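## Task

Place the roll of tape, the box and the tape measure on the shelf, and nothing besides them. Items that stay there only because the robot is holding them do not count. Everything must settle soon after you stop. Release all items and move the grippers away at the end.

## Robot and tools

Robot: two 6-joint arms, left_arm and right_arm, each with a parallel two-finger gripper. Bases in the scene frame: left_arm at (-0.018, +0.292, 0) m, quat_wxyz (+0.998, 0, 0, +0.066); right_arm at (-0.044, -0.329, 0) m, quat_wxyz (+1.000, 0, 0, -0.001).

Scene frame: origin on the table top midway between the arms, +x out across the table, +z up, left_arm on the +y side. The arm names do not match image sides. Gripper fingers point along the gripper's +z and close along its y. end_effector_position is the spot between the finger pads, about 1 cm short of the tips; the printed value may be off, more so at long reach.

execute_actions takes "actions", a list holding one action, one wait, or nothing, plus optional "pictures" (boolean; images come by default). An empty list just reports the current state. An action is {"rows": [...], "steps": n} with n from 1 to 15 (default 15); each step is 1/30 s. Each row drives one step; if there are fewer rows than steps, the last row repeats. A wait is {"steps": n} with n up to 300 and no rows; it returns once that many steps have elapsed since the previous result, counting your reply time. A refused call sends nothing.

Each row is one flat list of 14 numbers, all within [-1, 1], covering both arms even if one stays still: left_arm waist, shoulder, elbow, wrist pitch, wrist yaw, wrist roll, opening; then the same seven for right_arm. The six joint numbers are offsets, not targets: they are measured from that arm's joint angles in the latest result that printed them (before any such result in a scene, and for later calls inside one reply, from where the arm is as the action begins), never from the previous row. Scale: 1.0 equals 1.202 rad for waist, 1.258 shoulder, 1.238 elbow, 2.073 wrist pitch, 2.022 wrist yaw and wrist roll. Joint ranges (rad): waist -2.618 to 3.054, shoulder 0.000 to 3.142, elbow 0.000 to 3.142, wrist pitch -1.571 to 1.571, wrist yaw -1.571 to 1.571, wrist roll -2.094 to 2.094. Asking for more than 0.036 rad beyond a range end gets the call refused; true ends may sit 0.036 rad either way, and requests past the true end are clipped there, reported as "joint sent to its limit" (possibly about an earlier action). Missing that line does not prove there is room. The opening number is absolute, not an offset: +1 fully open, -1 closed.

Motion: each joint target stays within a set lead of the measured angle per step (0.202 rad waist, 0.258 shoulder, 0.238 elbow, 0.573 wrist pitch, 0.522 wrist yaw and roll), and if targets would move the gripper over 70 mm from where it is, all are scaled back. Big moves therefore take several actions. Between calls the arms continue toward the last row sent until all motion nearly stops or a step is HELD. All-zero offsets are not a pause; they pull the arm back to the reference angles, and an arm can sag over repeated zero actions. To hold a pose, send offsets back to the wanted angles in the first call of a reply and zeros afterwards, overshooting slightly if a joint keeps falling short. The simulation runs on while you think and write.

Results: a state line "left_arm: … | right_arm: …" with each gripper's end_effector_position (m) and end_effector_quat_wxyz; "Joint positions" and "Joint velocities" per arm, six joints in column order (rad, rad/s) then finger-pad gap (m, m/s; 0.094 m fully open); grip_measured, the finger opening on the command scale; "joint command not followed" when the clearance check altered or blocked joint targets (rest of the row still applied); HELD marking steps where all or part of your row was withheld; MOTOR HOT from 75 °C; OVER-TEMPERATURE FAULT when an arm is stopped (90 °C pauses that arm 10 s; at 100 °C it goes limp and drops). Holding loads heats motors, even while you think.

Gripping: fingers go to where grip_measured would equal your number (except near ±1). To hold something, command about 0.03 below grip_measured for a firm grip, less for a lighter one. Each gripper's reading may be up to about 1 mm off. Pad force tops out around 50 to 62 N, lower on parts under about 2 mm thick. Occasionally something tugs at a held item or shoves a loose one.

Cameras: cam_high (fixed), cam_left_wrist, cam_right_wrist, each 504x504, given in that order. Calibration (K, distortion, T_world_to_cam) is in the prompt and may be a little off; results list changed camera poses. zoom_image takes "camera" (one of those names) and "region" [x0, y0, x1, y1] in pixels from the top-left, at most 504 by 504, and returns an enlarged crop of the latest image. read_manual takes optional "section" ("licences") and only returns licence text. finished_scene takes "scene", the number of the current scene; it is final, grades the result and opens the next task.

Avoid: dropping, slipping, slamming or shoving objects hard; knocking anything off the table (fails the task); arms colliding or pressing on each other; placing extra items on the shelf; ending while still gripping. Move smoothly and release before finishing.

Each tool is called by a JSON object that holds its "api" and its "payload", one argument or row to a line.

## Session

{"api": "execute_actions", "payload": {
  "actions": []
}}

Scene clock: 0.00 s of 5100.00 s.
left_arm: end_effector_position=(+0.3684, +0.4667, +0.2777) grip_measured=+1.000 end_effector_quat_wxyz=(+0.198, +0.001, +0.968, +0.158) | right_arm: end_effector_position=(+0.4062, -0.5568, +0.1674) grip_measured=+1.000 end_effector_quat_wxyz=(+0.282, +0.418, +0.646, -0.573)
Joint positions: left_arm=[ 0.226  1.823  2.082 -1.34  -0.152  0.398  0.094] | right_arm=[-0.113  2.448  2.141 -1.276  1.386  1.045  0.094]
Joint velocities: left_arm=[-0.017 -0.007  0.002 -0.037 -0.037 -0.022  0.   ] | right_arm=[-0.002 -0.002 -0.012  0.007 -0.037 -0.066  0.   ]
Motor temperatures (°C, as the motors report them): left_arm=[18 24 24 27 18 18] | right_arm=[18 28 23 22 17 20]
camera_calibration (this result's frames):
cam_left_wrist: T_world_to_cam=[[0.250921, -0.926481, -0.280486, 0.428861], [-0.942871, -0.299524, 0.145878, 0.494791], [-0.219165, 0.227858, -0.948708, 0.343658], [0, 0, 0, 1]] pos_world=[0.434232, 0.467228, 0.374141]
cam_right_wrist: T_world_to_cam=[[-0.953539, 0.0912781, 0.287109, 0.391455], [-0.0979188, 0.807358, -0.581881, 0.611676], [-0.284913, -0.582959, -0.760909, 0.0350479], [0, 0, 0, 1]] pos_world=[0.443147, -0.509141, 0.270201]

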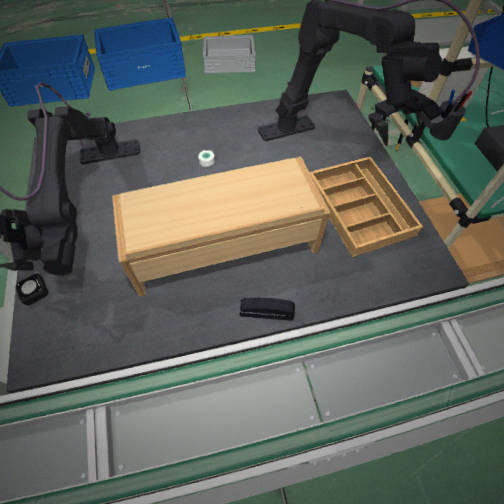

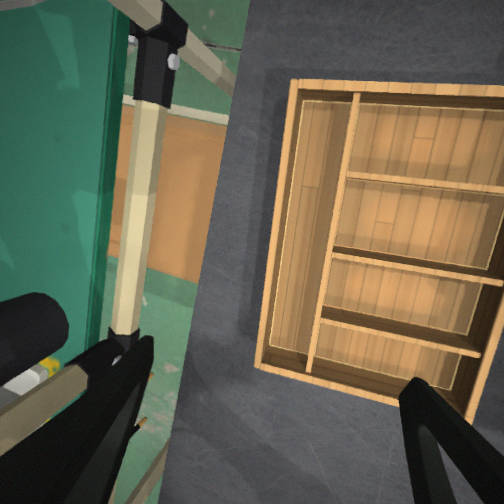

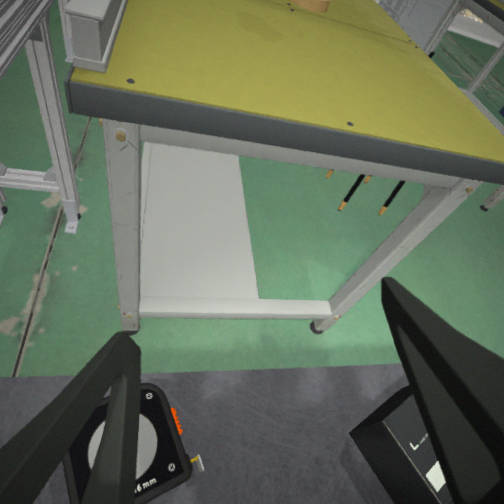

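{"api": "zoom_image", "payload": {
  "camera": "cam_high",
  "region": [0, 130, 180, 330]
}}

{"api": "zoom_image", "payload": {
  "camera": "cam_high",
  "region": [100, 120, 350, 330]
}}

{"api": "zoom_image", "payload": {
  "camera": "cam_right_wrist",
  "region": [0, 330, 504, 504]
}}

Region (0, 130, 180, 330) of cam_high's 504x504 image, scaled by 2.520, with more detail than that image has; it fills the left 454 columns of this view, and the rest is white.

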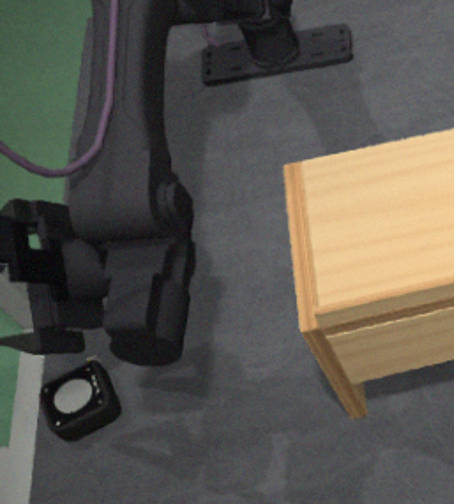

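Region (100, 120, 350, 330) of cam_high's 504x504 image, scaled by 2.016, with more detail than that image has; it fills the top 423 rows of this view, and the rest is white.

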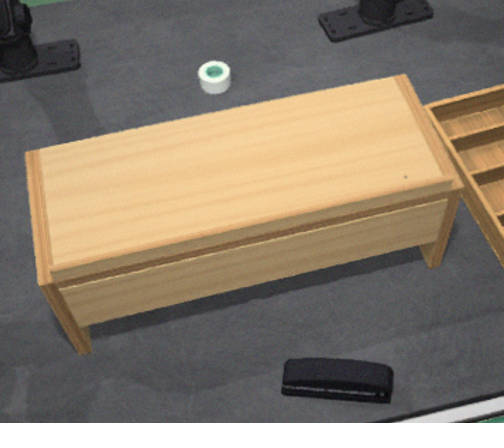

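Region (0, 330, 504, 504) of cam_right_wrist's 504x504 image, scaled by 1.000; it fills the top 174 rows of this view, and the rest is white.

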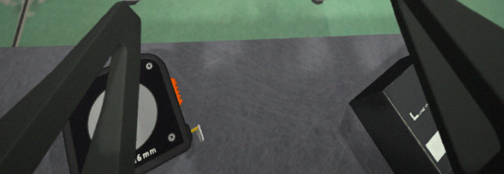

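{"api": "execute_actions", "payload": {
  "actions": [
    {"rows": [
[-0.003,-0.006,-0.002,0.001,0.001,-0.001,1, -0.004,-0.005,0.010,0.001,-0.005,-0.006,1],
[-0.009,-0.015,-0.006,0.003,0.004,-0.003,1, -0.016,-0.010,0.025,0.002,-0.016,-0.018,1],
[-0.018,-0.025,-0.012,0.006,0.009,-0.006,1, -0.034,-0.015,0.044,0.004,-0.033,-0.036,1],
[-0.030,-0.038,-0.020,0.011,0.015,-0.010,1, -0.057,-0.020,0.054,0.007,-0.054,-0.060,1],
[-0.045,-0.047,-0.030,0.017,0.023,-0.015,1, -0.085,-0.024,0.067,0.011,-0.081,-0.090,1],
[-0.063,-0.058,-0.042,0.024,0.031,-0.020,1, -0.115,-0.028,0.081,0.014,-0.108,-0.120,1],
[-0.084,-0.071,-0.056,0.032,0.039,-0.027,1, -0.147,-0.032,0.096,0.018,-0.135,-0.150,1],
[-0.108,-0.085,-0.072,0.040,0.048,-0.034,1, -0.180,-0.035,0.111,0.023,-0.163,-0.180,1],
[-0.135,-0.100,-0.089,0.050,0.056,-0.043,1, -0.212,-0.038,0.126,0.027,-0.190,-0.210,1],
[-0.165,-0.116,-0.105,0.060,0.064,-0.051,1, -0.242,-0.040,0.140,0.030,-0.217,-0.240,1],
[-0.195,-0.133,-0.122,0.070,0.072,-0.060,1, -0.270,-0.042,0.153,0.034,-0.244,-0.270,1],
[-0.225,-0.150,-0.139,0.081,0.078,-0.069,1, -0.293,-0.042,0.163,0.037,-0.271,-0.300,1],
[-0.255,-0.168,-0.156,0.092,0.083,-0.079,1, -0.311,-0.042,0.172,0.039,-0.298,-0.330,1],
[-0.285,-0.187,-0.172,0.104,0.086,-0.089,1, -0.323,-0.042,0.177,0.040,-0.325,-0.360,1],
[-0.315,-0.205,-0.189,0.115,0.087,-0.099,1, -0.327,-0.042,0.179,0.041,-0.352,-0.390,1]], "steps": 15}
  ],
  "pictures": false
}}

{"api": "execute_actions", "payload": {
  "actions": [
    {"rows": [
[-0.088,-0.076,-0.060,0.065,0.022,-0.059,1, -0.02,-0.015,0.033,0.012,-0.155,-0.17,1],
[-0.118,-0.094,-0.076,0.076,0.022,-0.069,1, -0.02,-0.015,0.033,0.012,-0.182,-0.20,1],
[-0.148,-0.112,-0.093,0.087,0.022,-0.079,1, -0.02,-0.015,0.033,0.012,-0.209,-0.23,1],
[-0.178,-0.129,-0.110,0.098,0.022,-0.088,1, -0.02,-0.015,0.033,0.012,-0.236,-0.26,1],
[-0.208,-0.146,-0.127,0.108,0.022,-0.097,1, -0.02,-0.015,0.033,0.012,-0.263,-0.29,1],
[-0.238,-0.162,-0.143,0.118,0.022,-0.105,1, -0.02,-0.015,0.033,0.012,-0.290,-0.32,1],
[-0.268,-0.177,-0.160,0.128,0.022,-0.113,1, -0.02,-0.015,0.033,0.012,-0.317,-0.35,1],
[-0.298,-0.191,-0.177,0.136,0.022,-0.121,1, -0.02,-0.015,0.033,0.012,-0.344,-0.38,1],
[-0.328,-0.204,-0.193,0.144,0.022,-0.127,1, -0.02,-0.015,0.033,0.012,-0.371,-0.41,1],
[-0.358,-0.215,-0.210,0.151,0.022,-0.133,1, -0.02,-0.015,0.033,0.012,-0.398,-0.44,1],
[-0.388,-0.224,-0.227,0.157,0.022,-0.138,1, -0.02,-0.015,0.033,0.012,-0.425,-0.47,1],
[-0.418,-0.232,-0.243,0.162,0.022,-0.142,1, -0.02,-0.015,0.033,0.012,-0.452,-0.50,1],
[-0.448,-0.237,-0.260,0.165,0.022,-0.145,1, -0.02,-0.015,0.033,0.012,-0.479,-0.53,1],
[-0.478,-0.241,-0.277,0.167,0.022,-0.147,1, -0.02,-0.015,0.033,0.012,-0.506,-0.56,1],
[-0.508,-0.242,-0.293,0.168,0.022,-0.148,1, -0.02,-0.015,0.033,0.012,-0.533,-0.59,1]], "steps": 15}
  ]
}}

{"api": "execute_actions", "payload": {
  "actions": [
    {"rows": [
[-0.088,-0.025,-0.060,0.022,0.01,-0.022,1, 0,-0.01,0.025,0.005,-0.153,-0.168,1],
[-0.118,-0.025,-0.076,0.022,0.01,-0.022,1, 0,-0.01,0.025,0.005,-0.175,-0.192,1],
[-0.148,-0.025,-0.093,0.022,0.01,-0.022,1, 0,-0.01,0.025,0.005,-0.193,-0.212,1],
[-0.178,-0.025,-0.110,0.022,0.01,-0.022,1, 0,-0.01,0.025,0.005,-0.207,-0.227,1],
[-0.208,-0.025,-0.127,0.022,0.01,-0.022,1, 0,-0.01,0.025,0.005,-0.217,-0.237,1],
[-0.238,-0.025,-0.143,0.022,0.01,-0.022,1, 0,-0.01,0.025,0.005,-0.223,-0.243,1],
[-0.268,-0.025,-0.160,0.022,0.01,-0.022,1, 0,-0.01,0.025,0.005,-0.227,-0.247,1],
[-0.298,-0.025,-0.177,0.022,0.01,-0.022,1, 0,-0.01,0.025,0.005,-0.227,-0.247,1],
[-0.328,-0.025,-0.193,0.022,0.01,-0.022,1, 0,-0.01,0.025,0.005,-0.227,-0.247,1],
[-0.358,-0.025,-0.210,0.022,0.01,-0.022,1, 0,-0.01,0.025,0.005,-0.227,-0.247,1],
[-0.388,-0.025,-0.227,0.022,0.01,-0.022,1, 0,-0.01,0.025,0.005,-0.227,-0.247,1],
[-0.418,-0.025,-0.243,0.022,0.01,-0.022,1, 0,-0.01,0.025,0.005,-0.227,-0.247,1],
[-0.448,-0.025,-0.260,0.022,0.01,-0.022,1, 0,-0.01,0.025,0.005,-0.227,-0.247,1],
[-0.478,-0.025,-0.277,0.022,0.01,-0.022,1, 0,-0.01,0.025,0.005,-0.227,-0.247,1],
[-0.508,-0.025,-0.293,0.022,0.01,-0.022,1, 0,-0.01,0.025,0.005,-0.227,-0.247,1]], "steps": 15}
  ],
  "pictures": false
}}

{"api": "execute_actions", "payload": {
  "actions": [
    {"rows": [
[-0.086,-0.01,-0.063,0.006,0,0,1, 0,-0.01,0.025,0,-0.014,-0.014,1],
[-0.112,-0.01,-0.083,0.006,0,0,1, 0,-0.01,0.025,0,-0.014,-0.014,1],
[-0.136,-0.01,-0.103,0.006,0,0,1, 0,-0.01,0.025,0,-0.014,-0.014,1],
[-0.157,-0.01,-0.123,0.006,0,0,1, 0,-0.01,0.025,0,-0.014,-0.014,1],
[-0.175,-0.01,-0.143,0.006,0,0,1, 0,-0.01,0.025,0,-0.014,-0.014,1],
[-0.190,-0.01,-0.163,0.006,0,0,1, 0,-0.01,0.025,0,-0.014,-0.014,1],
[-0.202,-0.01,-0.183,0.006,0,0,1, 0,-0.01,0.025,0,-0.014,-0.014,1],
[-0.211,-0.01,-0.201,0.006,0,0,1, 0,-0.01,0.025,0,-0.014,-0.014,1],
[-0.217,-0.01,-0.217,0.006,0,0,1, 0,-0.01,0.025,0,-0.014,-0.014,1],
[-0.221,-0.01,-0.231,0.006,0,0,1, 0,-0.01,0.025,0,-0.014,-0.014,1],
[-0.223,-0.01,-0.242,0.006,0,0,1, 0,-0.01,0.025,0,-0.014,-0.014,1],
[-0.223,-0.01,-0.250,0.006,0,0,1, 0,-0.01,0.025,0,-0.014,-0.014,1],
[-0.223,-0.01,-0.256,0.006,0,0,1, 0,-0.01,0.025,0,-0.014,-0.014,1],
[-0.223,-0.01,-0.260,0.006,0,0,1, 0,-0.01,0.025,0,-0.014,-0.014,1],
[-0.223,-0.01,-0.262,0.006,0,0,1, 0,-0.01,0.025,0,-0.014,-0.014,1]], "steps": 15}
  ],
  "pictures": false
}}

{"api": "execute_actions", "payload": {
  "actions": [
    {"steps": 8}
  ]
}}

Scene clock: 120.50 s of 5100.00 s.
left_arm: end_effector_position=(+0.3870, +0.3143, +0.2967) grip_measured=+1.000 end_effector_quat_wxyz=(+0.298, +0.109, +0.947, +0.060) | right_arm: end_effector_position=(+0.3382, -0.7042, +0.1638) grip_measured=+1.000 end_effector_quat_wxyz=(+0.129, +0.490, +0.749, -0.427)
Joint positions: left_arm=[-0.091  1.642  1.886 -1.198 -0.026  0.277  0.094] | right_arm=[-0.513  2.406  2.334 -1.204  0.891  0.5    0.094]
Joint velocities: left_arm=[-1.087 -0.691 -0.593  0.667  0.271 -0.462  0.   ] | right_arm=[-0.872 -0.144  0.232  0.183 -1.414 -1.634  0.   ]
Motor temperatures (°C, as the motors report them): left_arm=[18 29 25 27 18 18] | right_arm=[18 40 24 20 18 20]
Steps of this call (steps 1 to 90: nothing new was sent; then 117.00 s passed at rest; steps 91 to 105: all 15 steps of this action). Readings (joint positions):
91: left_arm=[0.226 1.823 2.082 -1.340 -0.152 0.398] | right_arm=[-0.113 2.448 2.141 -1.276 1.384 1.044]
92: left_arm=[0.226 1.823 2.082 -1.340 -0.152 0.398] | right_arm=[-0.114 2.448 2.141 -1.276 1.379 1.039]
94: left_arm=[0.222 1.820 2.078 -1.337 -0.148 0.396] | right_arm=[-0.124 2.448 2.155 -1.276 1.347 1.010]
98: left_arm=[0.162 1.782 2.026 -1.312 -0.119 0.372] | right_arm=[-0.217 2.441 2.220 -1.259 1.215 0.868]
105: the state above

Scene clock: 121.00 s of 5100.00 s.
left_arm: end_effector_position=(+0.3169, +0.1049, +0.3293) grip_measured=+1.000 end_effector_quat_wxyz=(+0.413, +0.239, +0.872, -0.109) | right_arm: end_effector_position=(+0.4203, -0.6153, +0.1176) grip_measured=+1.000 end_effector_quat_wxyz=(+0.144, +0.056, +0.983, -0.103)
Joint positions: left_arm=[-0.638  1.36   1.572 -0.9    0.014  0.022  0.094] | right_arm=[-0.536  2.39   2.356 -1.185  0.048 -0.432  0.094]
Joint velocities: left_arm=[-0.989 -0.193 -0.545  0.359 -0.022 -0.168  0.   ] | right_arm=[-0.012 -0.007 -0.002 -0.051 -1.531 -1.678  0.   ]
Motor temperatures (°C, as the motors report them): left_arm=[18 29 25 27 18 18] | right_arm=[18 40 24 20 18 20]
Steps of this call (steps 1 to 15: all 15 steps of this action). Readings (joint positions):
1: left_arm=[-0.130 1.617 1.864 -1.174 -0.018 0.257] | right_arm=[-0.541 2.401 2.342 -1.200 0.836 0.437]
2: left_arm=[-0.169 1.592 1.839 -1.150 -0.011 0.235] | right_arm=[-0.559 2.397 2.348 -1.196 0.779 0.373]
4: left_arm=[-0.245 1.545 1.794 -1.104 -0.002 0.194] | right_arm=[-0.575 2.391 2.355 -1.190 0.668 0.246]
8: left_arm=[-0.388 1.459 1.711 -1.015 0.008 0.117] | right_arm=[-0.557 2.390 2.356 -1.186 0.438 -0.004]
15: the state above
camera_calibration (this result's frames):
cam_left_wrist: T_world_to_cam=[[-0.357588, -0.928795, 0.0973226, 0.189747], [-0.91257, 0.32539, -0.247661, 0.384748], [0.198359, -0.177374, -0.963946, 0.379013], [0, 0, 0, 1]] pos_world=[0.343781, 0.11827, 0.442169]
cam_right_wrist: T_world_to_cam=[[-0.378836, -0.915264, 0.137021, -0.418674], [-0.832988, 0.401736, 0.380447, 0.577497], [-0.403255, 0.0299906, -0.914596, 0.41204], [0, 0, 0, 1]] pos_world=[0.488596, -0.627556, 0.214511]

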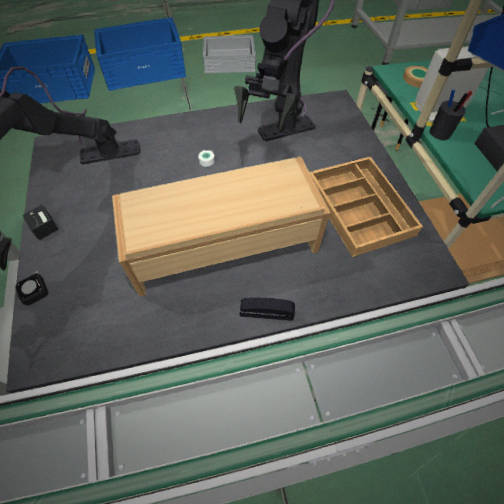

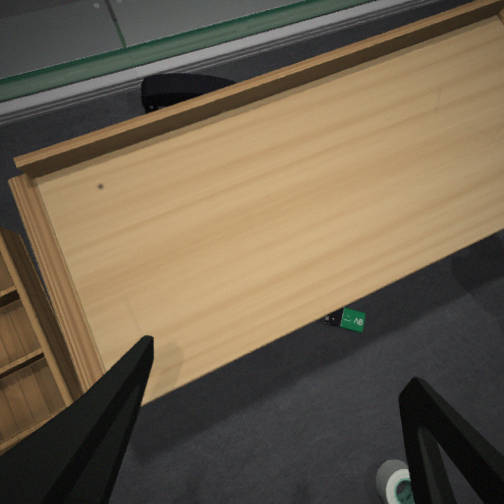

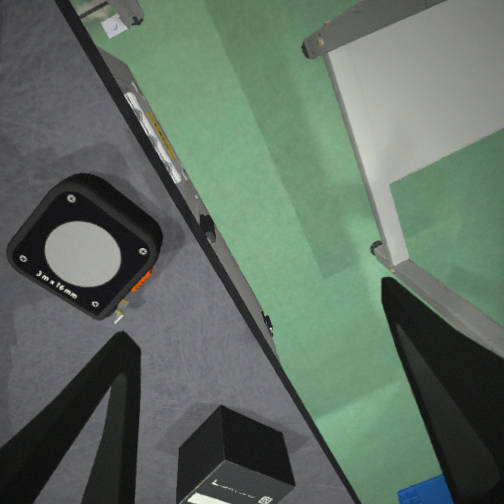

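Scene clock: 121.50 s of 5100.00 s.
left_arm: end_effector_position=(+0.1534, -0.0172, +0.2079) grip_measured=+1.000 end_effector_quat_wxyz=(+0.250, +0.477, +0.826, -0.165) | right_arm: end_effector_position=(+0.4550, -0.5505, +0.1291) grip_measured=+1.000 end_effector_quat_wxyz=(+0.251, -0.206, +0.946, +0.023)
Joint positions: left_arm=[-1.184  1.35   1.251 -0.864  0.031 -0.014  0.094] | right_arm=[-0.536  2.39   2.356 -1.182 -0.372 -0.9    0.094]
Joint velocities: left_arm=[-1.009  0.002 -0.569 -0.022 -0.051  0.007  0.   ] | right_arm=[-0.002 -0.002 -0.027 -0.066 -0.095 -0.168  0.   ]
Motor temperatures (°C, as the motors report them): left_arm=[18 29 25 27 18 18] | right_arm=[18 40 24 20 18 20]
Steps of this call (steps 1 to 15: all 15 steps of this action). Readings (joint positions):
1: left_arm=[-0.674 1.355 1.551 -0.890 0.016 0.014] | right_arm=[-0.536 2.390 2.356 -1.185 -0.008 -0.496]
2: left_arm=[-0.711 1.351 1.530 -0.882 0.018 0.008] | right_arm=[-0.536 2.390 2.356 -1.185 -0.063 -0.557]
4: left_arm=[-0.786 1.350 1.485 -0.874 0.021 -0.000] | right_arm=[-0.536 2.390 2.356 -1.185 -0.164 -0.668]
8: left_arm=[-0.931 1.350 1.394 -0.868 0.026 -0.010] | right_arm=[-0.536 2.390 2.356 -1.184 -0.298 -0.816]
15: the state above

Scene clock: 122.00 s of 5100.00 s.
left_arm: end_effector_position=(+0.0493, +0.0164, +0.0955) grip_measured=+1.000 end_effector_quat_wxyz=(+0.107, +0.600, +0.786, -0.106) | right_arm: end_effector_position=(+0.4555, -0.5494, +0.1296) grip_measured=+1.000 end_effector_quat_wxyz=(+0.253, -0.216, +0.943, +0.023)
Joint positions: left_arm=[-1.445  1.35   0.937 -0.857  0.034 -0.014  0.094] | right_arm=[-0.536  2.39   2.356 -1.182 -0.38  -0.919  0.094]
Joint velocities: left_arm=[-0.007 -0.012 -0.144 -0.022  0.022  0.066  0.   ] | right_arm=[-0.002  0.007  0.002 -0.007 -0.007 -0.007  0.   ]
Motor temperatures (°C, as the motors report them): left_arm=[18 29 25 27 18 18] | right_arm=[18 40 24 20 18 20]
Steps of this call (steps 1 to 15: all 15 steps of this action). Readings (joint positions):
1: left_arm=[-1.220 1.350 1.228 -0.861 0.031 -0.014] | right_arm=[-0.536 2.390 2.356 -1.182 -0.375 -0.905]
2: left_arm=[-1.256 1.350 1.204 -0.859 0.032 -0.014] | right_arm=[-0.536 2.390 2.356 -1.182 -0.376 -0.908]
4: left_arm=[-1.324 1.350 1.151 -0.857 0.033 -0.014] | right_arm=[-0.536 2.390 2.356 -1.182 -0.377 -0.912]
8: left_arm=[-1.414 1.350 1.047 -0.856 0.034 -0.014] | right_arm=[-0.536 2.390 2.356 -1.182 -0.379 -0.916]
15: the state above

Scene clock: 122.27 s of 5100.00 s.
left_arm: end_effector_position=(+0.0490, +0.0176, +0.0941) grip_measured=+1.000 end_effector_quat_wxyz=(+0.106, +0.600, +0.786, -0.104) | right_arm: end_effector_position=(+0.4555, -0.5494, +0.1296) grip_measured=+1.000 end_effector_quat_wxyz=(+0.253, -0.216, +0.943, +0.023)
Joint positions: left_arm=[-1.445  1.35   0.932 -0.857  0.034 -0.014  0.094] | right_arm=[-0.536  2.39   2.356 -1.182 -0.38  -0.919  0.094]
Joint velocities: left_arm=[-0.002  0.002 -0.002 -0.007  0.11  -0.022  0.   ] | right_arm=[ 0.002 -0.017  0.002 -0.037 -0.022  0.007  0.   ]
Motor temperatures (°C, as the motors report them): left_arm=[18 29 25 27 18 18] | right_arm=[18 40 24 20 18 20]
Steps of this call (steps 1 to 8: the robot went on to your last target). Readings (joint positions):
1: left_arm=[-1.445 1.350 0.933 -0.857 0.034 -0.014] | right_arm=[-0.536 2.390 2.356 -1.182 -0.380 -0.919]
2: left_arm=[-1.445 1.350 0.932 -0.857 0.034 -0.014] | right_arm=[-0.536 2.390 2.356 -1.182 -0.380 -0.919]
4: left_arm=[-1.445 1.350 0.932 -0.857 0.034 -0.014] | right_arm=[-0.536 2.390 2.356 -1.182 -0.380 -0.919]
8: the state above
camera_calibration (this result's frames):
cam_left_wrist: T_world_to_cam=[[-0.897483, -0.43973, 0.0340832, 0.0595722], [-0.405299, 0.852747, 0.329477, 0.0220327], [-0.173945, 0.281886, -0.943548, 0.198124], [0, 0, 0, 1]] pos_world=[0.0968577, -0.0484412, 0.17765]
cam_right_wrist: T_world_to_cam=[[0.198718, -0.979636, -0.0287034, -0.623593], [-0.954342, -0.200086, 0.221802, 0.320999], [-0.223029, -0.0166832, -0.974669, 0.335317], [0, 0, 0, 1]] pos_world=[0.505047, -0.541073, 0.237726]

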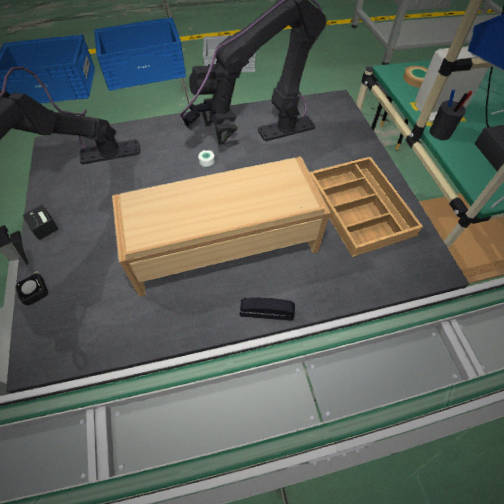

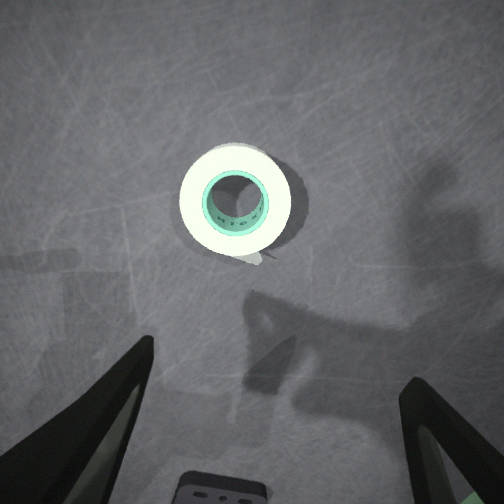

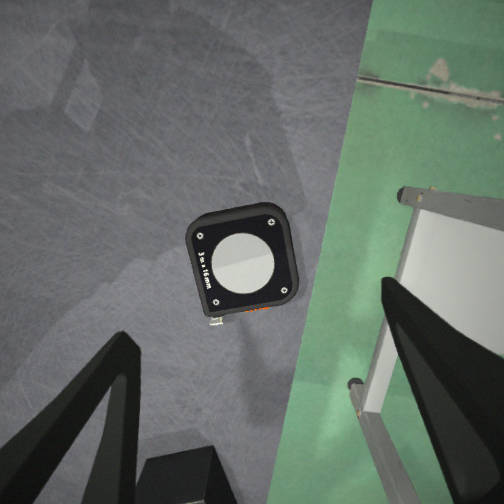

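{"api": "execute_actions", "payload": {
  "actions": [
    {"rows": [
[0.004,0.003,-0.002,0.012,0,0,1, 0.002,-0.005,-0.005,0.008,0,0.006,1],
[0.013,0.010,-0.005,0.028,0,0,1, 0.004,-0.005,-0.014,0.017,0,0.013,1],
[0.025,0.021,-0.008,0.045,0,0,1, 0.006,-0.005,-0.026,0.027,0,0.020,1],
[0.038,0.036,-0.012,0.062,0,0,1, 0.008,-0.005,-0.040,0.037,0,0.027,1],
[0.050,0.053,-0.016,0.079,0,0,1, 0.010,-0.005,-0.055,0.047,0,0.033,1],
[0.060,0.072,-0.020,0.095,0,0,1, 0.0125,-0.005,-0.072,0.056,0,0.038,1],
[0.067,0.093,-0.024,0.110,0,0,1, 0.0125,-0.005,-0.089,0.065,0,0.041,1],
[0.070,0.113,-0.028,0.124,0,0,1, 0.0125,-0.005,-0.107,0.073,0,0.0425,1],
[0.070,0.133,-0.031,0.136,0,0,1, 0.0125,-0.005,-0.124,0.080,0,0.0425,1],
[0.070,0.152,-0.034,0.146,0,0,1, 0.0125,-0.005,-0.140,0.085,0,0.0425,1],
[0.070,0.170,-0.036,0.153,0,0,0.95, 0.0125,-0.005,-0.154,0.089,0,0.0425,1],
[0.070,0.184,-0.038,0.158,0,0,0.9, 0.0125,-0.005,-0.167,0.091,0,0.0425,1],
[0.070,0.195,-0.039,0.161,0,0,0.85, 0.0125,-0.005,-0.176,0.0913,0,0.0425,1],
[0.070,0.203,-0.040,0.161,0,0,0.8, 0.0125,-0.005,-0.183,0.0913,0,0.0425,1],
[0.070,0.2056,-0.040,0.161,0,0,0.75, 0.0125,-0.005,-0.185,0.0913,0,0.0425,1]], "steps": 15}
  ],
  "pictures": false
}}

{"api": "execute_actions", "payload": {
  "actions": [
    {"steps": 12}
  ]
}}

Scene clock: 201.87 s of 5100.00 s.
left_arm: end_effector_position=(+0.0827, -0.0118, +0.0299) grip_measured=+0.774 end_effector_quat_wxyz=(+0.102, +0.569, +0.810, -0.095) | right_arm: end_effector_position=(+0.4525, -0.5421, +0.0767) grip_measured=+1.000 end_effector_quat_wxyz=(+0.236, -0.183, +0.953, +0.048)
Joint positions: left_arm=[-1.366  1.598  0.89  -0.585  0.035 -0.014  0.083] | right_arm=[-0.527  2.384  2.149 -1.026 -0.38  -0.848  0.094]
Joint velocities: left_arm=[-0.017  0.349 -0.085  0.183  0.007 -0.022 -0.044] | right_arm=[-0.012  0.012 -0.266  0.066  0.051  0.066  0.   ]
Motor temperatures (°C, as the motors report them): left_arm=[18 27 25 26 18 18] | right_arm=[18 43 26 21 17 20]
Steps of this call (steps 1 to 15: the robot went on to your last target; steps 16 to 90: nothing new was sent; then 76.10 s passed at rest; steps 91 to 105: all 15 steps of this action). Readings (joint positions):
91: left_arm=[-1.445 1.350 0.932 -0.857 0.034 -0.014] | right_arm=[-0.536 2.390 2.356 -1.181 -0.380 -0.919]
92: left_arm=[-1.444 1.350 0.932 -0.853 0.034 -0.014] | right_arm=[-0.536 2.390 2.356 -1.178 -0.380 -0.916]
94: left_arm=[-1.433 1.356 0.932 -0.828 0.035 -0.014] | right_arm=[-0.536 2.389 2.347 -1.157 -0.380 -0.904]
98: left_arm=[-1.381 1.427 0.926 -0.724 0.035 -0.014] | right_arm=[-0.533 2.384 2.284 -1.092 -0.380 -0.872]
105: the state above

Scene clock: 202.27 s of 5100.00 s.
left_arm: end_effector_position=(+0.0848, -0.0177, +0.0267) grip_measured=+0.752 end_effector_quat_wxyz=(+0.110, +0.569, +0.809, -0.101) | right_arm: end_effector_position=(+0.4549, -0.5436, +0.0747) grip_measured=+1.000 end_effector_quat_wxyz=(+0.240, -0.181, +0.953, +0.044)
Joint positions: left_arm=[-1.366  1.612  0.885 -0.546  0.035 -0.014  0.082] | right_arm=[-0.527  2.384  2.138 -1.002 -0.379 -0.842  0.094]
Joint velocities: left_arm=[ 0.017  0.002  0.002 -0.037 -0.007 -0.007 -0.   ] | right_arm=[ 0.002 -0.017 -0.002 -0.007  0.022  0.007  0.   ]
Motor temperatures (°C, as the motors report them): left_arm=[18 27 25 26 18 18] | right_arm=[18 43 26 21 17 20]
Steps of this call (steps 1 to 12: the robot went on to your last target). Readings (joint positions):
1: left_arm=[-1.366 1.607 0.887 -0.579 0.035 -0.014] | right_arm=[-0.527 2.384 2.142 -1.024 -0.380 -0.847]
2: left_arm=[-1.366 1.612 0.885 -0.574 0.035 -0.014] | right_arm=[-0.527 2.384 2.138 -1.023 -0.379 -0.845]
4: left_arm=[-1.366 1.612 0.885 -0.566 0.035 -0.014] | right_arm=[-0.527 2.384 2.138 -1.018 -0.379 -0.844]
8: left_arm=[-1.366 1.612 0.885 -0.551 0.035 -0.014] | right_arm=[-0.527 2.384 2.138 -1.006 -0.379 -0.842]
12: the state above
camera_calibration (this result's frames):
cam_left_wrist: T_world_to_cam=[[-0.860151, -0.508805, 0.0354554, 0.0739954], [-0.470855, 0.818869, 0.328252, 0.0937906], [-0.19605, 0.265652, -0.943925, 0.152363], [0, 0, 0, 1]] pos_world=[0.13768, -0.0796283, 0.110408]
cam_right_wrist: T_world_to_cam=[[0.138326, -0.986657, -0.0858772, -0.591491], [-0.955114, -0.155832, 0.25194, 0.355864], [-0.261961, 0.0471727, -0.963925, 0.33337], [0, 0, 0, 1]] pos_world=[0.509039, -0.543869, 0.180891]

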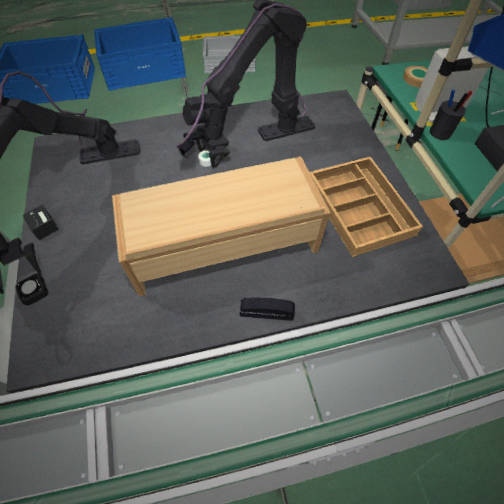

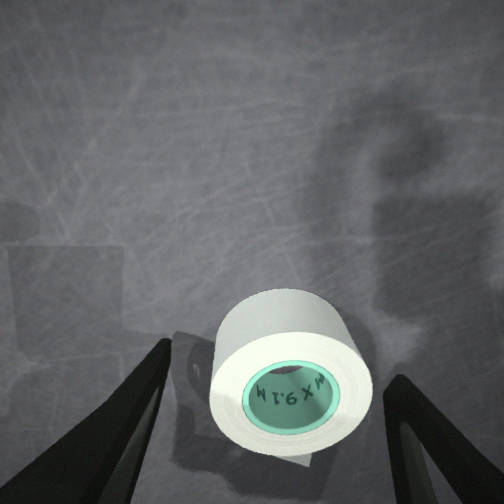

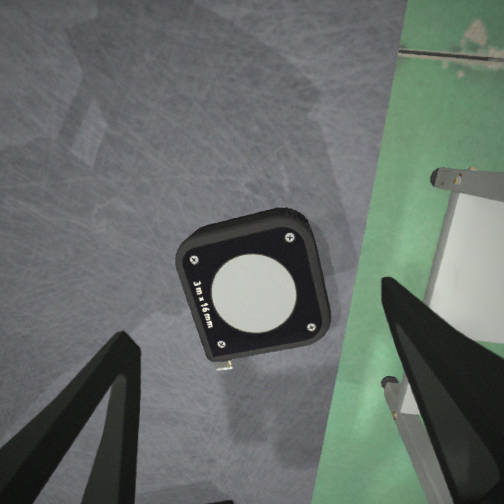

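{"api": "execute_actions", "payload": {
  "actions": [
    {"rows": [
[0,0.003,0,0.004,0,0,0.72, 0,0.002,-0.006,0.006,0,0,1],
[0,0.006,0,0.008,0,0,0.68, 0,0.004,-0.013,0.011,0,0,1],
[0,0.009,0,0.012,0,0,0.64, 0,0.006,-0.022,0.018,0,0,1],
[0,0.012,0,0.016,0,0,0.60, 0,0.008,-0.032,0.025,0,0,1],
[0,0.015,0,0.019,0,0,0.56, 0,0.010,-0.044,0.033,0,0,1],
[0,0.018,0,0.019,0,0,0.52, 0,0.012,-0.057,0.042,0,0,1],
[0,0.020,0,0.019,0,0,0.48, 0,0.012,-0.071,0.051,0,0,1],
[0,0.020,0,0.019,0,0,0.44, 0,0.012,-0.085,0.060,0,0,1],
[0,0.020,0,0.019,0,0,0.40, 0,0.012,-0.099,0.069,0,0,1],
[0,0.020,0,0.019,0,0,0.36, 0,0.012,-0.112,0.077,0,0,1],
[0,0.020,0,0.019,0,0,0.32, 0,0.012,-0.124,0.084,0,0,1],
[0,0.020,0,0.019,0,0,0.28, 0,0.012,-0.134,0.089,0,0,1],
[0,0.020,0,0.019,0,0,0.25, 0,0.012,-0.142,0.092,0,0,1],
[0,0.020,0,0.019,0,0,0.22, 0,0.012,-0.147,0.092,0,0,1],
[0,0.020,0,0.019,0,0,0.20, 0,0.012,-0.149,0.092,0,0,1]], "steps": 15}
  ],
  "pictures": false
}}

{"api": "execute_actions", "payload": {
  "actions": [
    {"steps": 8}
  ]
}}

{"api": "execute_actions", "payload": {
  "actions": [
    {"rows": [
[0,0,0,0,0,0,0.18, 0,0.003,0,0.003,0,0,0.92],
[0,0,0,0,0,0,0.16, 0,0.003,0,0.003,0,0,0.84],
[0,0,0,0,0,0,0.14, 0,0.003,0,0.003,0,0,0.76],
[0,0,0,0,0,0,0.12, 0,0.003,0,0.003,0,0,0.69],
[0,0,0,0,0,0,0.10, 0,0.003,0,0.003,0,0,0.63],
[0,0,0,0,0,0,0.08, 0,0.003,0,0.003,0,0,0.58],
[0,0,0,0,0,0,0.06, 0,0.003,0,0.003,0,0,0.53],
[0,0,0,0,0,0,0.04, 0,0.003,0,0.003,0,0,0.49],
[0,0,0,0,0,0,0.02, 0,0.003,0,0.003,0,0,0.45],
[0,0,0,0,0,0,0.00, 0,0.003,0,0.003,0,0,0.42],
[0,0,0,0,0,0,-0.02, 0,0.003,0,0.003,0,0,0.39],
[0,0,0,0,0,0,-0.04, 0,0.003,0,0.003,0,0,0.36],
[0,0,0,0,0,0,-0.05, 0,0.003,0,0.003,0,0,0.33],
[0,0,0,0,0,0,-0.05, 0,0.003,0,0.003,0,0,0.30],
[0,0,0,0,0,0,-0.05, 0,0.003,0,0.003,0,0,0.27]], "steps": 15}
  ],
  "pictures": false
}}

{"api": "execute_actions", "payload": {
  "actions": [
    {"steps": 5}
  ]
}}

Scene clock: 232.47 s of 5100.00 s.
left_arm: end_effector_position=(+0.0863, -0.0210, +0.0241) grip_measured=+0.212 end_effector_quat_wxyz=(+0.113, +0.568, +0.809, -0.102) | right_arm: end_effector_position=(+0.4491, -0.5403, +0.0310) grip_measured=+1.000 end_effector_quat_wxyz=(+0.234, -0.179, +0.954, +0.050)
Joint positions: left_arm=[-1.366  1.626  0.885 -0.525  0.034 -0.014  0.057] | right_arm=[-0.527  2.389  1.977 -0.854 -0.379 -0.842  0.094]
Joint velocities: left_arm=[ 0.022  0.007  0.007  0.037 -0.037  0.037 -0.021] | right_arm=[ 0.012  0.066 -0.208  0.198 -0.022  0.051  0.   ]
Motor temperatures (°C, as the motors report them): left_arm=[18 27 25 26 18 18] | right_arm=[18 43 25 21 17 20]
Steps of this call (steps 1 to 30: the robot went on to your last target; steps 31 to 90: nothing new was sent; then 26.70 s passed at rest; steps 91 to 105: all 15 steps of this action). Readings (joint positions):
91: left_arm=[-1.366 1.612 0.885 -0.542 0.035 -0.014] | right_arm=[-0.527 2.384 2.138 -0.999 -0.379 -0.842]
92: left_arm=[-1.366 1.612 0.885 -0.542 0.035 -0.014] | right_arm=[-0.527 2.384 2.138 -0.998 -0.379 -0.842]
94: left_arm=[-1.366 1.612 0.885 -0.541 0.035 -0.014] | right_arm=[-0.527 2.384 2.133 -0.986 -0.379 -0.842]
98: left_arm=[-1.366 1.620 0.885 -0.530 0.035 -0.014] | right_arm=[-0.527 2.384 2.084 -0.933 -0.379 -0.842]
105: the state above

Scene clock: 232.73 s of 5100.00 s.
left_arm: end_effector_position=(+0.0863, -0.0211, +0.0242) grip_measured=+0.202 end_effector_quat_wxyz=(+0.114, +0.568, +0.809, -0.102) | right_arm: end_effector_position=(+0.4516, -0.5417, +0.0265) grip_measured=+1.000 end_effector_quat_wxyz=(+0.238, -0.180, +0.953, +0.046)
Joint positions: left_arm=[-1.366  1.626  0.885 -0.525  0.034 -0.014  0.056] | right_arm=[-0.527  2.395  1.966 -0.825 -0.379 -0.842  0.094]
Joint velocities: left_arm=[ 0.012 -0.002 -0.007  0.022  0.066 -0.022 -0.   ] | right_arm=[-0.022 -0.002 -0.002  0.051 -0.007  0.022  0.   ]
Motor temperatures (°C, as the motors report them): left_arm=[18 27 25 26 18 18] | right_arm=[18 43 25 21 17 20]
Steps of this call (steps 1 to 8: the robot went on to your last target). Readings (joint positions):
1: left_arm=[-1.366 1.626 0.885 -0.525 0.034 -0.014] | right_arm=[-0.527 2.391 1.972 -0.849 -0.379 -0.842]
2: left_arm=[-1.366 1.626 0.885 -0.525 0.034 -0.014] | right_arm=[-0.527 2.393 1.969 -0.845 -0.379 -0.842]
4: left_arm=[-1.366 1.626 0.885 -0.525 0.034 -0.014] | right_arm=[-0.527 2.395 1.966 -0.838 -0.379 -0.842]
8: the state above
camera_calibration (this result's frames):
cam_left_wrist: T_world_to_cam=[[-0.860013, -0.509059, 0.0351686, 0.0736763], [-0.472695, 0.820744, 0.320841, 0.0985457], [-0.192192, 0.259303, -0.94648, 0.15073], [0, 0, 0, 1]] pos_world=[0.138914, -0.08246, 0.108454]
cam_right_wrist: T_world_to_cam=[[0.137555, -0.986435, -0.089584, -0.592701], [-0.953895, -0.156288, 0.256239, 0.364244], [-0.266764, 0.0502068, -0.962453, 0.28973], [0, 0, 0, 1]] pos_world=[0.506269, -0.54228, 0.132422]

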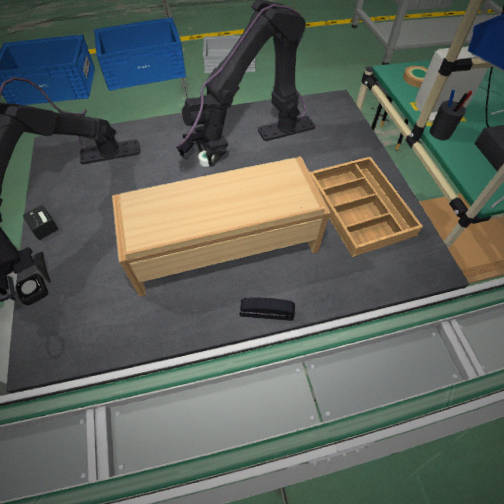

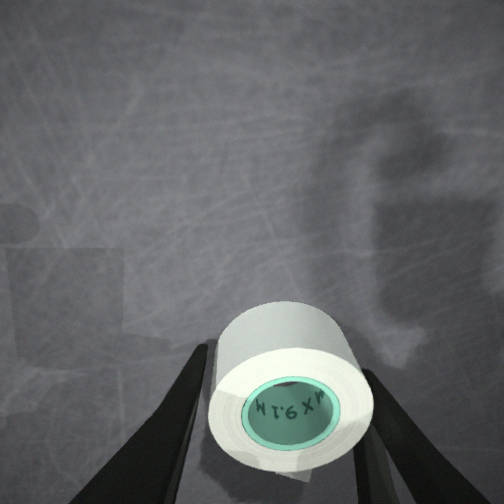

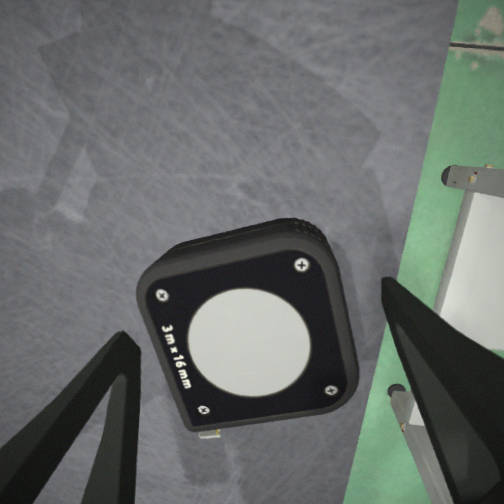

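Scene clock: 233.23 s of 5100.00 s.
left_arm: end_effector_position=(+0.0863, -0.0211, +0.0242) grip_measured=+0.046 end_effector_quat_wxyz=(+0.114, +0.568, +0.809, -0.102) | right_arm: end_effector_position=(+0.4517, -0.5419, +0.0266) grip_measured=+0.381 end_effector_quat_wxyz=(+0.238, -0.180, +0.953, +0.046)
Joint positions: left_arm=[-1.366  1.626  0.885 -0.525  0.034 -0.014  0.049] | right_arm=[-0.527  2.395  1.966 -0.824 -0.379 -0.842  0.065]
Joint velocities: left_arm=[-0.012  0.007 -0.002  0.051 -0.037  0.022 -0.   ] | right_arm=[ 0.012  0.007 -0.002 -0.051  0.022 -0.022  0.   ]
Motor temperatures (°C, as the motors report them): left_arm=[18 27 25 26 18 18] | right_arm=[18 43 25 21 17 20]
Steps of this call (steps 1 to 15: all 15 steps of this action). Readings (joint positions):
1: left_arm=[-1.366 1.626 0.885 -0.525 0.034 -0.014] | right_arm=[-0.527 2.395 1.966 -0.825 -0.379 -0.842]
2: left_arm=[-1.366 1.626 0.885 -0.525 0.034 -0.014] | right_arm=[-0.527 2.395 1.966 -0.825 -0.379 -0.842]
4: left_arm=[-1.366 1.626 0.885 -0.525 0.034 -0.014] | right_arm=[-0.527 2.395 1.966 -0.825 -0.379 -0.842]
8: left_arm=[-1.366 1.626 0.885 -0.525 0.034 -0.014] | right_arm=[-0.527 2.395 1.966 -0.825 -0.379 -0.842]
15: the state above

Scene clock: 233.40 s of 5100.00 s.
left_arm: end_effector_position=(+0.0863, -0.0211, +0.0242) grip_measured=+0.046 end_effector_quat_wxyz=(+0.114, +0.568, +0.809, -0.102) | right_arm: end_effector_position=(+0.4517, -0.5419, +0.0266) grip_measured=+0.381 end_effector_quat_wxyz=(+0.238, -0.180, +0.953, +0.046)
Joint positions: left_arm=[-1.366  1.626  0.885 -0.525  0.034 -0.014  0.049] | right_arm=[-0.527  2.395  1.966 -0.824 -0.379 -0.842  0.065]
Joint velocities: left_arm=[-0.012  0.002  0.002 -0.037  0.007 -0.022 -0.001] | right_arm=[ 0.012  0.002  0.002 -0.051  0.081 -0.007  0.   ]
Motor temperatures (°C, as the motors report them): left_arm=[18 27 25 26 18 18] | right_arm=[18 43 25 21 17 20]
Steps of this call (steps 1 to 5: the robot went on to your last target). Readings (joint positions):
1: left_arm=[-1.366 1.626 0.885 -0.525 0.034 -0.014] | right_arm=[-0.527 2.395 1.966 -0.824 -0.379 -0.842]
2: left_arm=[-1.366 1.626 0.885 -0.525 0.034 -0.014] | right_arm=[-0.527 2.395 1.966 -0.824 -0.379 -0.842]
4: left_arm=[-1.366 1.626 0.885 -0.525 0.034 -0.014] | right_arm=[-0.527 2.395 1.966 -0.824 -0.379 -0.842]
5: the state above
camera_calibration (this result's frames):
cam_left_wrist: T_world_to_cam=[[-0.860013, -0.509059, 0.0351686, 0.0736763], [-0.472695, 0.820744, 0.320841, 0.0985457], [-0.192192, 0.259303, -0.94648, 0.15073], [0, 0, 0, 1]] pos_world=[0.138914, -0.08246, 0.108454]
cam_right_wrist: T_world_to_cam=[[0.137509, -0.98653, -0.0885945, -0.592965], [-0.954119, -0.155946, 0.255611, 0.36469], [-0.265984, 0.0493809, -0.962712, 0.289057], [0, 0, 0, 1]] pos_world=[0.50638, -0.54238, 0.132526]

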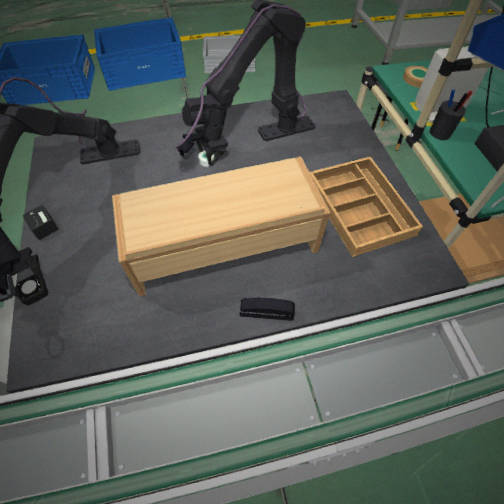

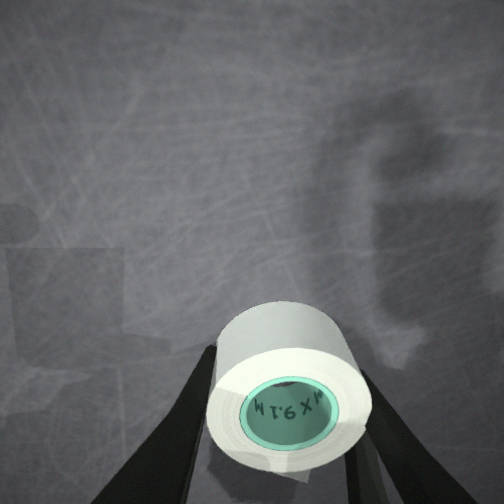

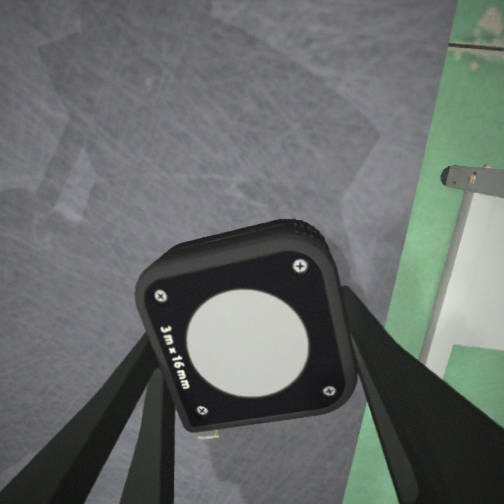

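{"api": "execute_actions", "payload": {
  "actions": [
    {"rows": [
[0,-0.010,0.015,0,0,0,-0.01, 0,-0.012,0.016,0,0,0,0.32],
[0,-0.020,0.035,-0.005,0,0,-0.01, 0,-0.025,0.033,-0.002,0,0,0.32],
[0,-0.024,0.051,-0.014,0,0,-0.01, 0,-0.033,0.042,-0.007,0,0,0.32],
[0,-0.027,0.070,-0.028,0,0,-0.01, 0,-0.042,0.050,-0.013,0,0,0.32],
[0,-0.030,0.093,-0.042,0,0,-0.01, 0,-0.052,0.061,-0.020,0,0,0.32],
[0,-0.034,0.119,-0.059,0,0,-0.01, 0,-0.063,0.073,-0.027,0,0,0.32],
[0,-0.039,0.149,-0.078,0,0,-0.01, 0,-0.077,0.086,-0.036,0,0,0.32],
[0.003,-0.044,0.181,-0.098,0,0,-0.01, 0.003,-0.091,0.101,-0.046,0,0,0.32],
[0.009,-0.049,0.216,-0.120,0,0,-0.01, 0.009,-0.106,0.116,-0.056,0,0,0.32],
[0.018,-0.055,0.252,-0.143,0,0,-0.01, 0.018,-0.122,0.133,-0.066,0,0,0.32],
[0.030,-0.060,0.290,-0.166,0,0,-0.01, 0.030,-0.139,0.150,-0.077,0,0,0.32],
[0.045,-0.066,0.327,-0.190,0,0,-0.01, 0.045,-0.155,0.167,-0.088,0,0,0.32],
[0.063,-0.072,0.364,-0.213,0,0,-0.01, 0.063,-0.171,0.183,-0.099,0,0,0.32],
[0.084,-0.077,0.402,-0.236,0,0,-0.01, 0.084,-0.188,0.200,-0.110,0,0,0.32],
[0.108,-0.083,0.438,-0.259,0,0,-0.01, 0.108,-0.204,0.217,-0.120,0,0,0.32]], "steps": 15}
  ],
  "pictures": false
}}

{"api": "execute_actions", "payload": {
  "actions": [
    {"rows": [
[0.078,-0.036,0.133,-0.108,0,0,-0.01, 0.078,-0.070,0.079,-0.048,0.006,0.005,0.32],
[0.108,-0.041,0.165,-0.128,0,0,-0.01, 0.108,-0.084,0.093,-0.057,0.012,0.013,0.32],
[0.138,-0.046,0.195,-0.147,0,0,-0.01, 0.138,-0.097,0.107,-0.066,0.017,0.020,0.32],
[0.168,-0.050,0.222,-0.163,0,0,-0.01, 0.168,-0.109,0.119,-0.074,0.021,0.028,0.32],
[0.198,-0.053,0.245,-0.178,0,0,-0.01, 0.198,-0.119,0.129,-0.080,0.026,0.039,0.32],
[0.228,-0.056,0.264,-0.190,0,0,-0.01, 0.228,-0.127,0.138,-0.086,0.031,0.051,0.32],
[0.258,-0.058,0.277,-0.198,0,0,-0.01, 0.258,-0.133,0.144,-0.090,0.038,0.065,0.32],
[0.288,-0.060,0.287,-0.204,0,0,-0.01, 0.288,-0.137,0.148,-0.092,0.045,0.081,0.32],
[0.318,-0.060,0.290,-0.206,0,0,-0.01, 0.318,-0.139,0.150,-0.093,0.052,0.098,0.32],
[0.348,-0.060,0.290,-0.206,0,0,-0.01, 0.348,-0.139,0.150,-0.093,0.060,0.116,0.32],
[0.378,-0.060,0.290,-0.206,0,0,-0.01, 0.378,-0.139,0.150,-0.093,0.069,0.135,0.32],
[0.408,-0.060,0.290,-0.206,0,0,-0.01, 0.408,-0.139,0.150,-0.093,0.078,0.154,0.32],
[0.438,-0.060,0.290,-0.206,0,0,-0.01, 0.438,-0.139,0.150,-0.093,0.087,0.175,0.32],
[0.468,-0.060,0.290,-0.206,0,0,-0.01, 0.468,-0.139,0.150,-0.093,0.096,0.195,0.32],
[0.498,-0.060,0.290,-0.206,0,0,-0.01, 0.498,-0.139,0.150,-0.093,0.106,0.216,0.32]], "steps": 15}
  ],
  "pictures": false
}}

{"api": "execute_actions", "payload": {
  "actions": [
    {"rows": [
[0.083,0.003,0.038,-0.01,0,0,-0.01, 0.083,-0.015,0.028,-0.003,0.053,0.100,0.32],
[0.113,0.012,0.053,-0.01,0,0,-0.01, 0.113,-0.015,0.028,-0.003,0.062,0.120,0.32],
[0.141,0.026,0.072,-0.01,0,0,-0.01, 0.143,-0.015,0.028,-0.003,0.071,0.140,0.32],
[0.167,0.043,0.094,-0.01,0,0,-0.01, 0.173,-0.015,0.028,-0.003,0.080,0.160,0.32],
[0.191,0.064,0.119,-0.01,0,0,-0.01, 0.203,-0.015,0.028,-0.003,0.089,0.179,0.32],
[0.212,0.087,0.145,-0.01,0,0,-0.01, 0.231,-0.015,0.028,-0.003,0.097,0.197,0.32],
[0.230,0.111,0.172,-0.01,0,0,-0.01, 0.257,-0.015,0.028,-0.003,0.105,0.214,0.32],
[0.245,0.135,0.198,-0.01,0,0,-0.01, 0.280,-0.015,0.028,-0.003,0.111,0.229,0.32],
[0.257,0.159,0.223,-0.01,0,0,-0.01, 0.300,-0.015,0.028,-0.003,0.118,0.243,0.32],
[0.267,0.182,0.245,-0.01,0,0,-0.01, 0.317,-0.015,0.028,-0.003,0.123,0.256,0.32],
[0.275,0.203,0.264,-0.01,0,0,-0.01, 0.331,-0.015,0.028,-0.003,0.128,0.266,0.32],
[0.281,0.220,0.279,-0.01,0,0,-0.01, 0.342,-0.015,0.028,-0.003,0.132,0.275,0.32],
[0.285,0.234,0.289,-0.01,0,0,-0.01, 0.350,-0.015,0.028,-0.003,0.135,0.281,0.32],
[0.287,0.243,0.292,-0.01,0,0,-0.01, 0.356,-0.015,0.028,-0.003,0.137,0.285,0.32],
[0.288,0.246,0.292,-0.01,0,0,-0.01, 0.360,-0.015,0.028,-0.003,0.137,0.287,0.32]], "steps": 15}
  ],
  "pictures": false
}}

{"api": "execute_actions", "payload": {
  "actions": [
    {"steps": 12}
  ]
}}

Scene clock: 317.20 s of 5100.00 s.
left_arm: end_effector_position=(+0.1275, -0.0613, +0.1587) grip_measured=+0.046 end_effector_quat_wxyz=(+0.178, +0.534, +0.815, -0.141) | right_arm: end_effector_position=(+0.4693, -0.5315, +0.1575) grip_measured=+0.381 end_effector_quat_wxyz=(+0.303, -0.211, +0.929, -0.018)
Joint positions: left_arm=[-1.297  1.572  1.328 -0.869  0.037 -0.014  0.049] | right_arm=[-0.489  2.232  2.141 -0.966 -0.36  -0.842  0.065]
Joint velocities: left_arm=[ 0.672 -0.266  1.346 -1.165  0.051 -0.051 -0.001] | right_arm=[ 0.427 -0.603  0.535 -0.374  0.051  0.022 -0.   ]
Motor temperatures (°C, as the motors report them): left_arm=[18 27 25 25 18 18] | right_arm=[18 44 25 21 17 20]
Steps of this call (steps 1 to 15: the robot went on to your last target; steps 16 to 90: nothing new was sent; then 80.30 s passed at rest; steps 91 to 105: all 15 steps of this action). Readings (joint positions):
91: left_arm=[-1.366 1.626 0.885 -0.525 0.034 -0.014] | right_arm=[-0.527 2.395 1.966 -0.824 -0.379 -0.842]
92: left_arm=[-1.366 1.626 0.887 -0.526 0.034 -0.014] | right_arm=[-0.527 2.395 1.968 -0.825 -0.378 -0.842]
94: left_arm=[-1.366 1.626 0.905 -0.546 0.034 -0.014] | right_arm=[-0.527 2.393 1.977 -0.833 -0.375 -0.842]
98: left_arm=[-1.366 1.623 1.012 -0.628 0.034 -0.014] | right_arm=[-0.527 2.364 2.017 -0.877 -0.370 -0.842]
105: the state above

Scene clock: 317.70 s of 5100.00 s.
left_arm: end_effector_position=(+0.2612, +0.0808, +0.2602) grip_measured=+0.046 end_effector_quat_wxyz=(+0.220, +0.299, +0.924, -0.093) | right_arm: end_effector_position=(+0.4765, -0.2580, +0.2830) grip_measured=+0.381 end_effector_quat_wxyz=(+0.356, -0.324, +0.877, +0.017)
Joint positions: left_arm=[-0.764  1.508  1.669 -1.251  0.037 -0.014  0.049] | right_arm=[ 0.061  2.06   2.309 -1.121 -0.225 -0.567  0.065]
Joint velocities: left_arm=[ 0.984  0.002 -0.002 -0.315  0.007 -0.081 -0.001] | right_arm=[ 0.969  0.017 -0.017 -0.227  0.505  0.989  0.   ]
Motor temperatures (°C, as the motors report them): left_arm=[18 27 25 25 18 18] | right_arm=[18 44 25 21 17 20]
Steps of this call (steps 1 to 15: all 15 steps of this action). Readings (joint positions):
1: left_arm=[-1.270 1.565 1.379 -0.910 0.038 -0.014] | right_arm=[-0.471 2.212 2.161 -0.979 -0.356 -0.842]
2: left_arm=[-1.238 1.560 1.431 -0.949 0.039 -0.014] | right_arm=[-0.449 2.193 2.181 -0.992 -0.349 -0.839]
4: left_arm=[-1.167 1.549 1.522 -1.017 0.040 -0.014] | right_arm=[-0.393 2.157 2.218 -1.016 -0.335 -0.829]
8: left_arm=[-1.013 1.521 1.640 -1.141 0.038 -0.014] | right_arm=[-0.239 2.097 2.279 -1.066 -0.304 -0.777]
15: the state above

Scene clock: 318.20 s of 5100.00 s.
left_arm: end_effector_position=(+0.3888, +0.1641, +0.2653) grip_measured=+0.046 end_effector_quat_wxyz=(+0.242, +0.139, +0.959, -0.055) | right_arm: end_effector_position=(+0.4175, -0.0795, +0.2778) grip_measured=+0.381 end_effector_quat_wxyz=(+0.329, -0.263, +0.904, +0.073)
Joint positions: left_arm=[-0.424  1.797  1.997 -1.27   0.036 -0.014  0.049] | right_arm=[ 0.495  2.061  2.309 -1.131 -0.005 -0.071  0.065]
Joint velocities: left_arm=[ 0.1    0.525  0.085 -0.007 -0.037  0.11   0.002] | right_arm=[ 0.183 -0.007 -0.002  0.037  0.271  0.505 -0.001]
Motor temperatures (°C, as the motors report them): left_arm=[18 27 25 25 18 18] | right_arm=[18 44 25 21 17 20]
Steps of this call (steps 1 to 15: all 15 steps of this action). Readings (joint positions):
1: left_arm=[-0.728 1.508 1.672 -1.258 0.037 -0.014] | right_arm=[0.097 2.061 2.309 -1.127 -0.206 -0.530]
2: left_arm=[-0.692 1.511 1.680 -1.263 0.037 -0.014] | right_arm=[0.131 2.061 2.309 -1.130 -0.185 -0.492]
4: left_arm=[-0.622 1.528 1.716 -1.271 0.037 -0.014] | right_arm=[0.203 2.061 2.309 -1.130 -0.147 -0.415]
8: left_arm=[-0.507 1.611 1.841 -1.275 0.037 -0.014] | right_arm=[0.345 2.061 2.309 -1.131 -0.077 -0.263]
15: the state above

Scene clock: 318.60 s of 5100.00 s.
left_arm: end_effector_position=(+0.3949, +0.1636, +0.2506) grip_measured=+0.046 end_effector_quat_wxyz=(+0.225, +0.137, +0.963, -0.052) | right_arm: end_effector_position=(+0.4197, -0.0839, +0.2778) grip_measured=+0.381 end_effector_quat_wxyz=(+0.330, -0.226, +0.914, +0.067)
Joint positions: left_arm=[-0.421  1.837  2.001 -1.27   0.036 -0.014  0.049] | right_arm=[ 0.499  2.061  2.309 -1.132  0.035 -0.     0.065]
Joint velocities: left_arm=[-0.017 -0.002  0.002 -0.022 -0.051  0.037 -0.001] | right_arm=[ 0.007 -0.002 -0.007  0.066 -0.022  0.037 -0.   ]
Motor temperatures (°C, as the motors report them): left_arm=[18 27 25 25 18 18] | right_arm=[18 44 25 21 17 20]
Steps of this call (steps 1 to 12: the robot went on to your last target). Readings (joint positions):
1: left_arm=[-0.422 1.812 1.997 -1.270 0.036 -0.014] | right_arm=[0.500 2.061 2.309 -1.131 0.001 -0.056]
2: left_arm=[-0.421 1.823 1.997 -1.270 0.036 -0.014] | right_arm=[0.501 2.061 2.309 -1.131 0.006 -0.044]
4: left_arm=[-0.421 1.836 1.997 -1.270 0.036 -0.014] | right_arm=[0.501 2.061 2.309 -1.132 0.018 -0.026]
8: left_arm=[-0.421 1.837 2.001 -1.270 0.036 -0.014] | right_arm=[0.499 2.061 2.309 -1.132 0.031 -0.007]
12: the state above
camera_calibration (this result's frames):
cam_left_wrist: T_world_to_cam=[[-0.100148, -0.992623, 0.0683336, 0.195868], [-0.979404, 0.11045, 0.169023, 0.374519], [-0.175324, -0.0499988, -0.98324, 0.429637], [0, 0, 0, 1]] pos_world=[0.461747, 0.174539, 0.34575]
cam_right_wrist: T_world_to_cam=[[0.257197, -0.960617, -0.105188, -0.157899], [-0.962656, -0.264209, 0.059055, 0.390396], [-0.084521, 0.0860712, -0.992697, 0.434995], [0, 0, 0, 1]] pos_world=[0.453194, -0.0859744, 0.392155]

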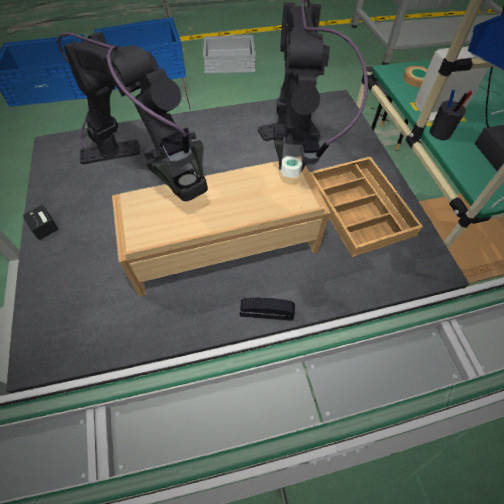

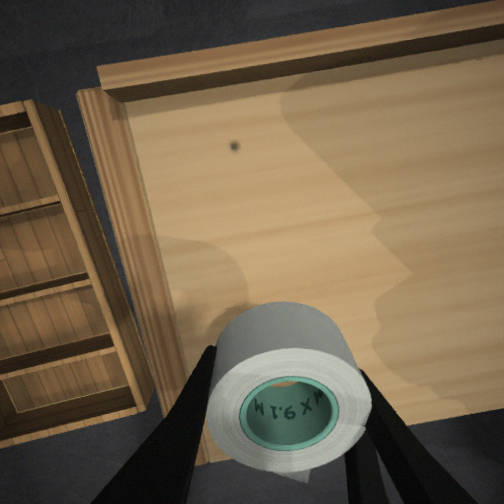

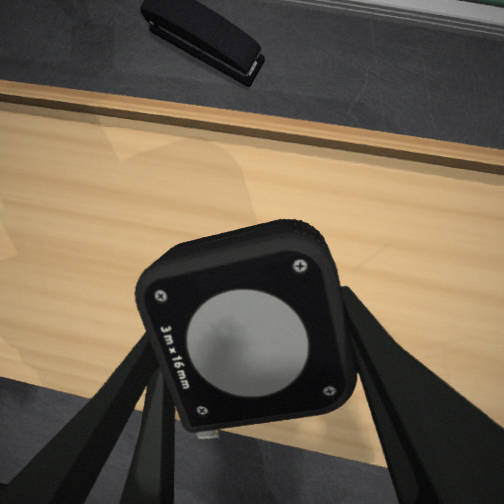

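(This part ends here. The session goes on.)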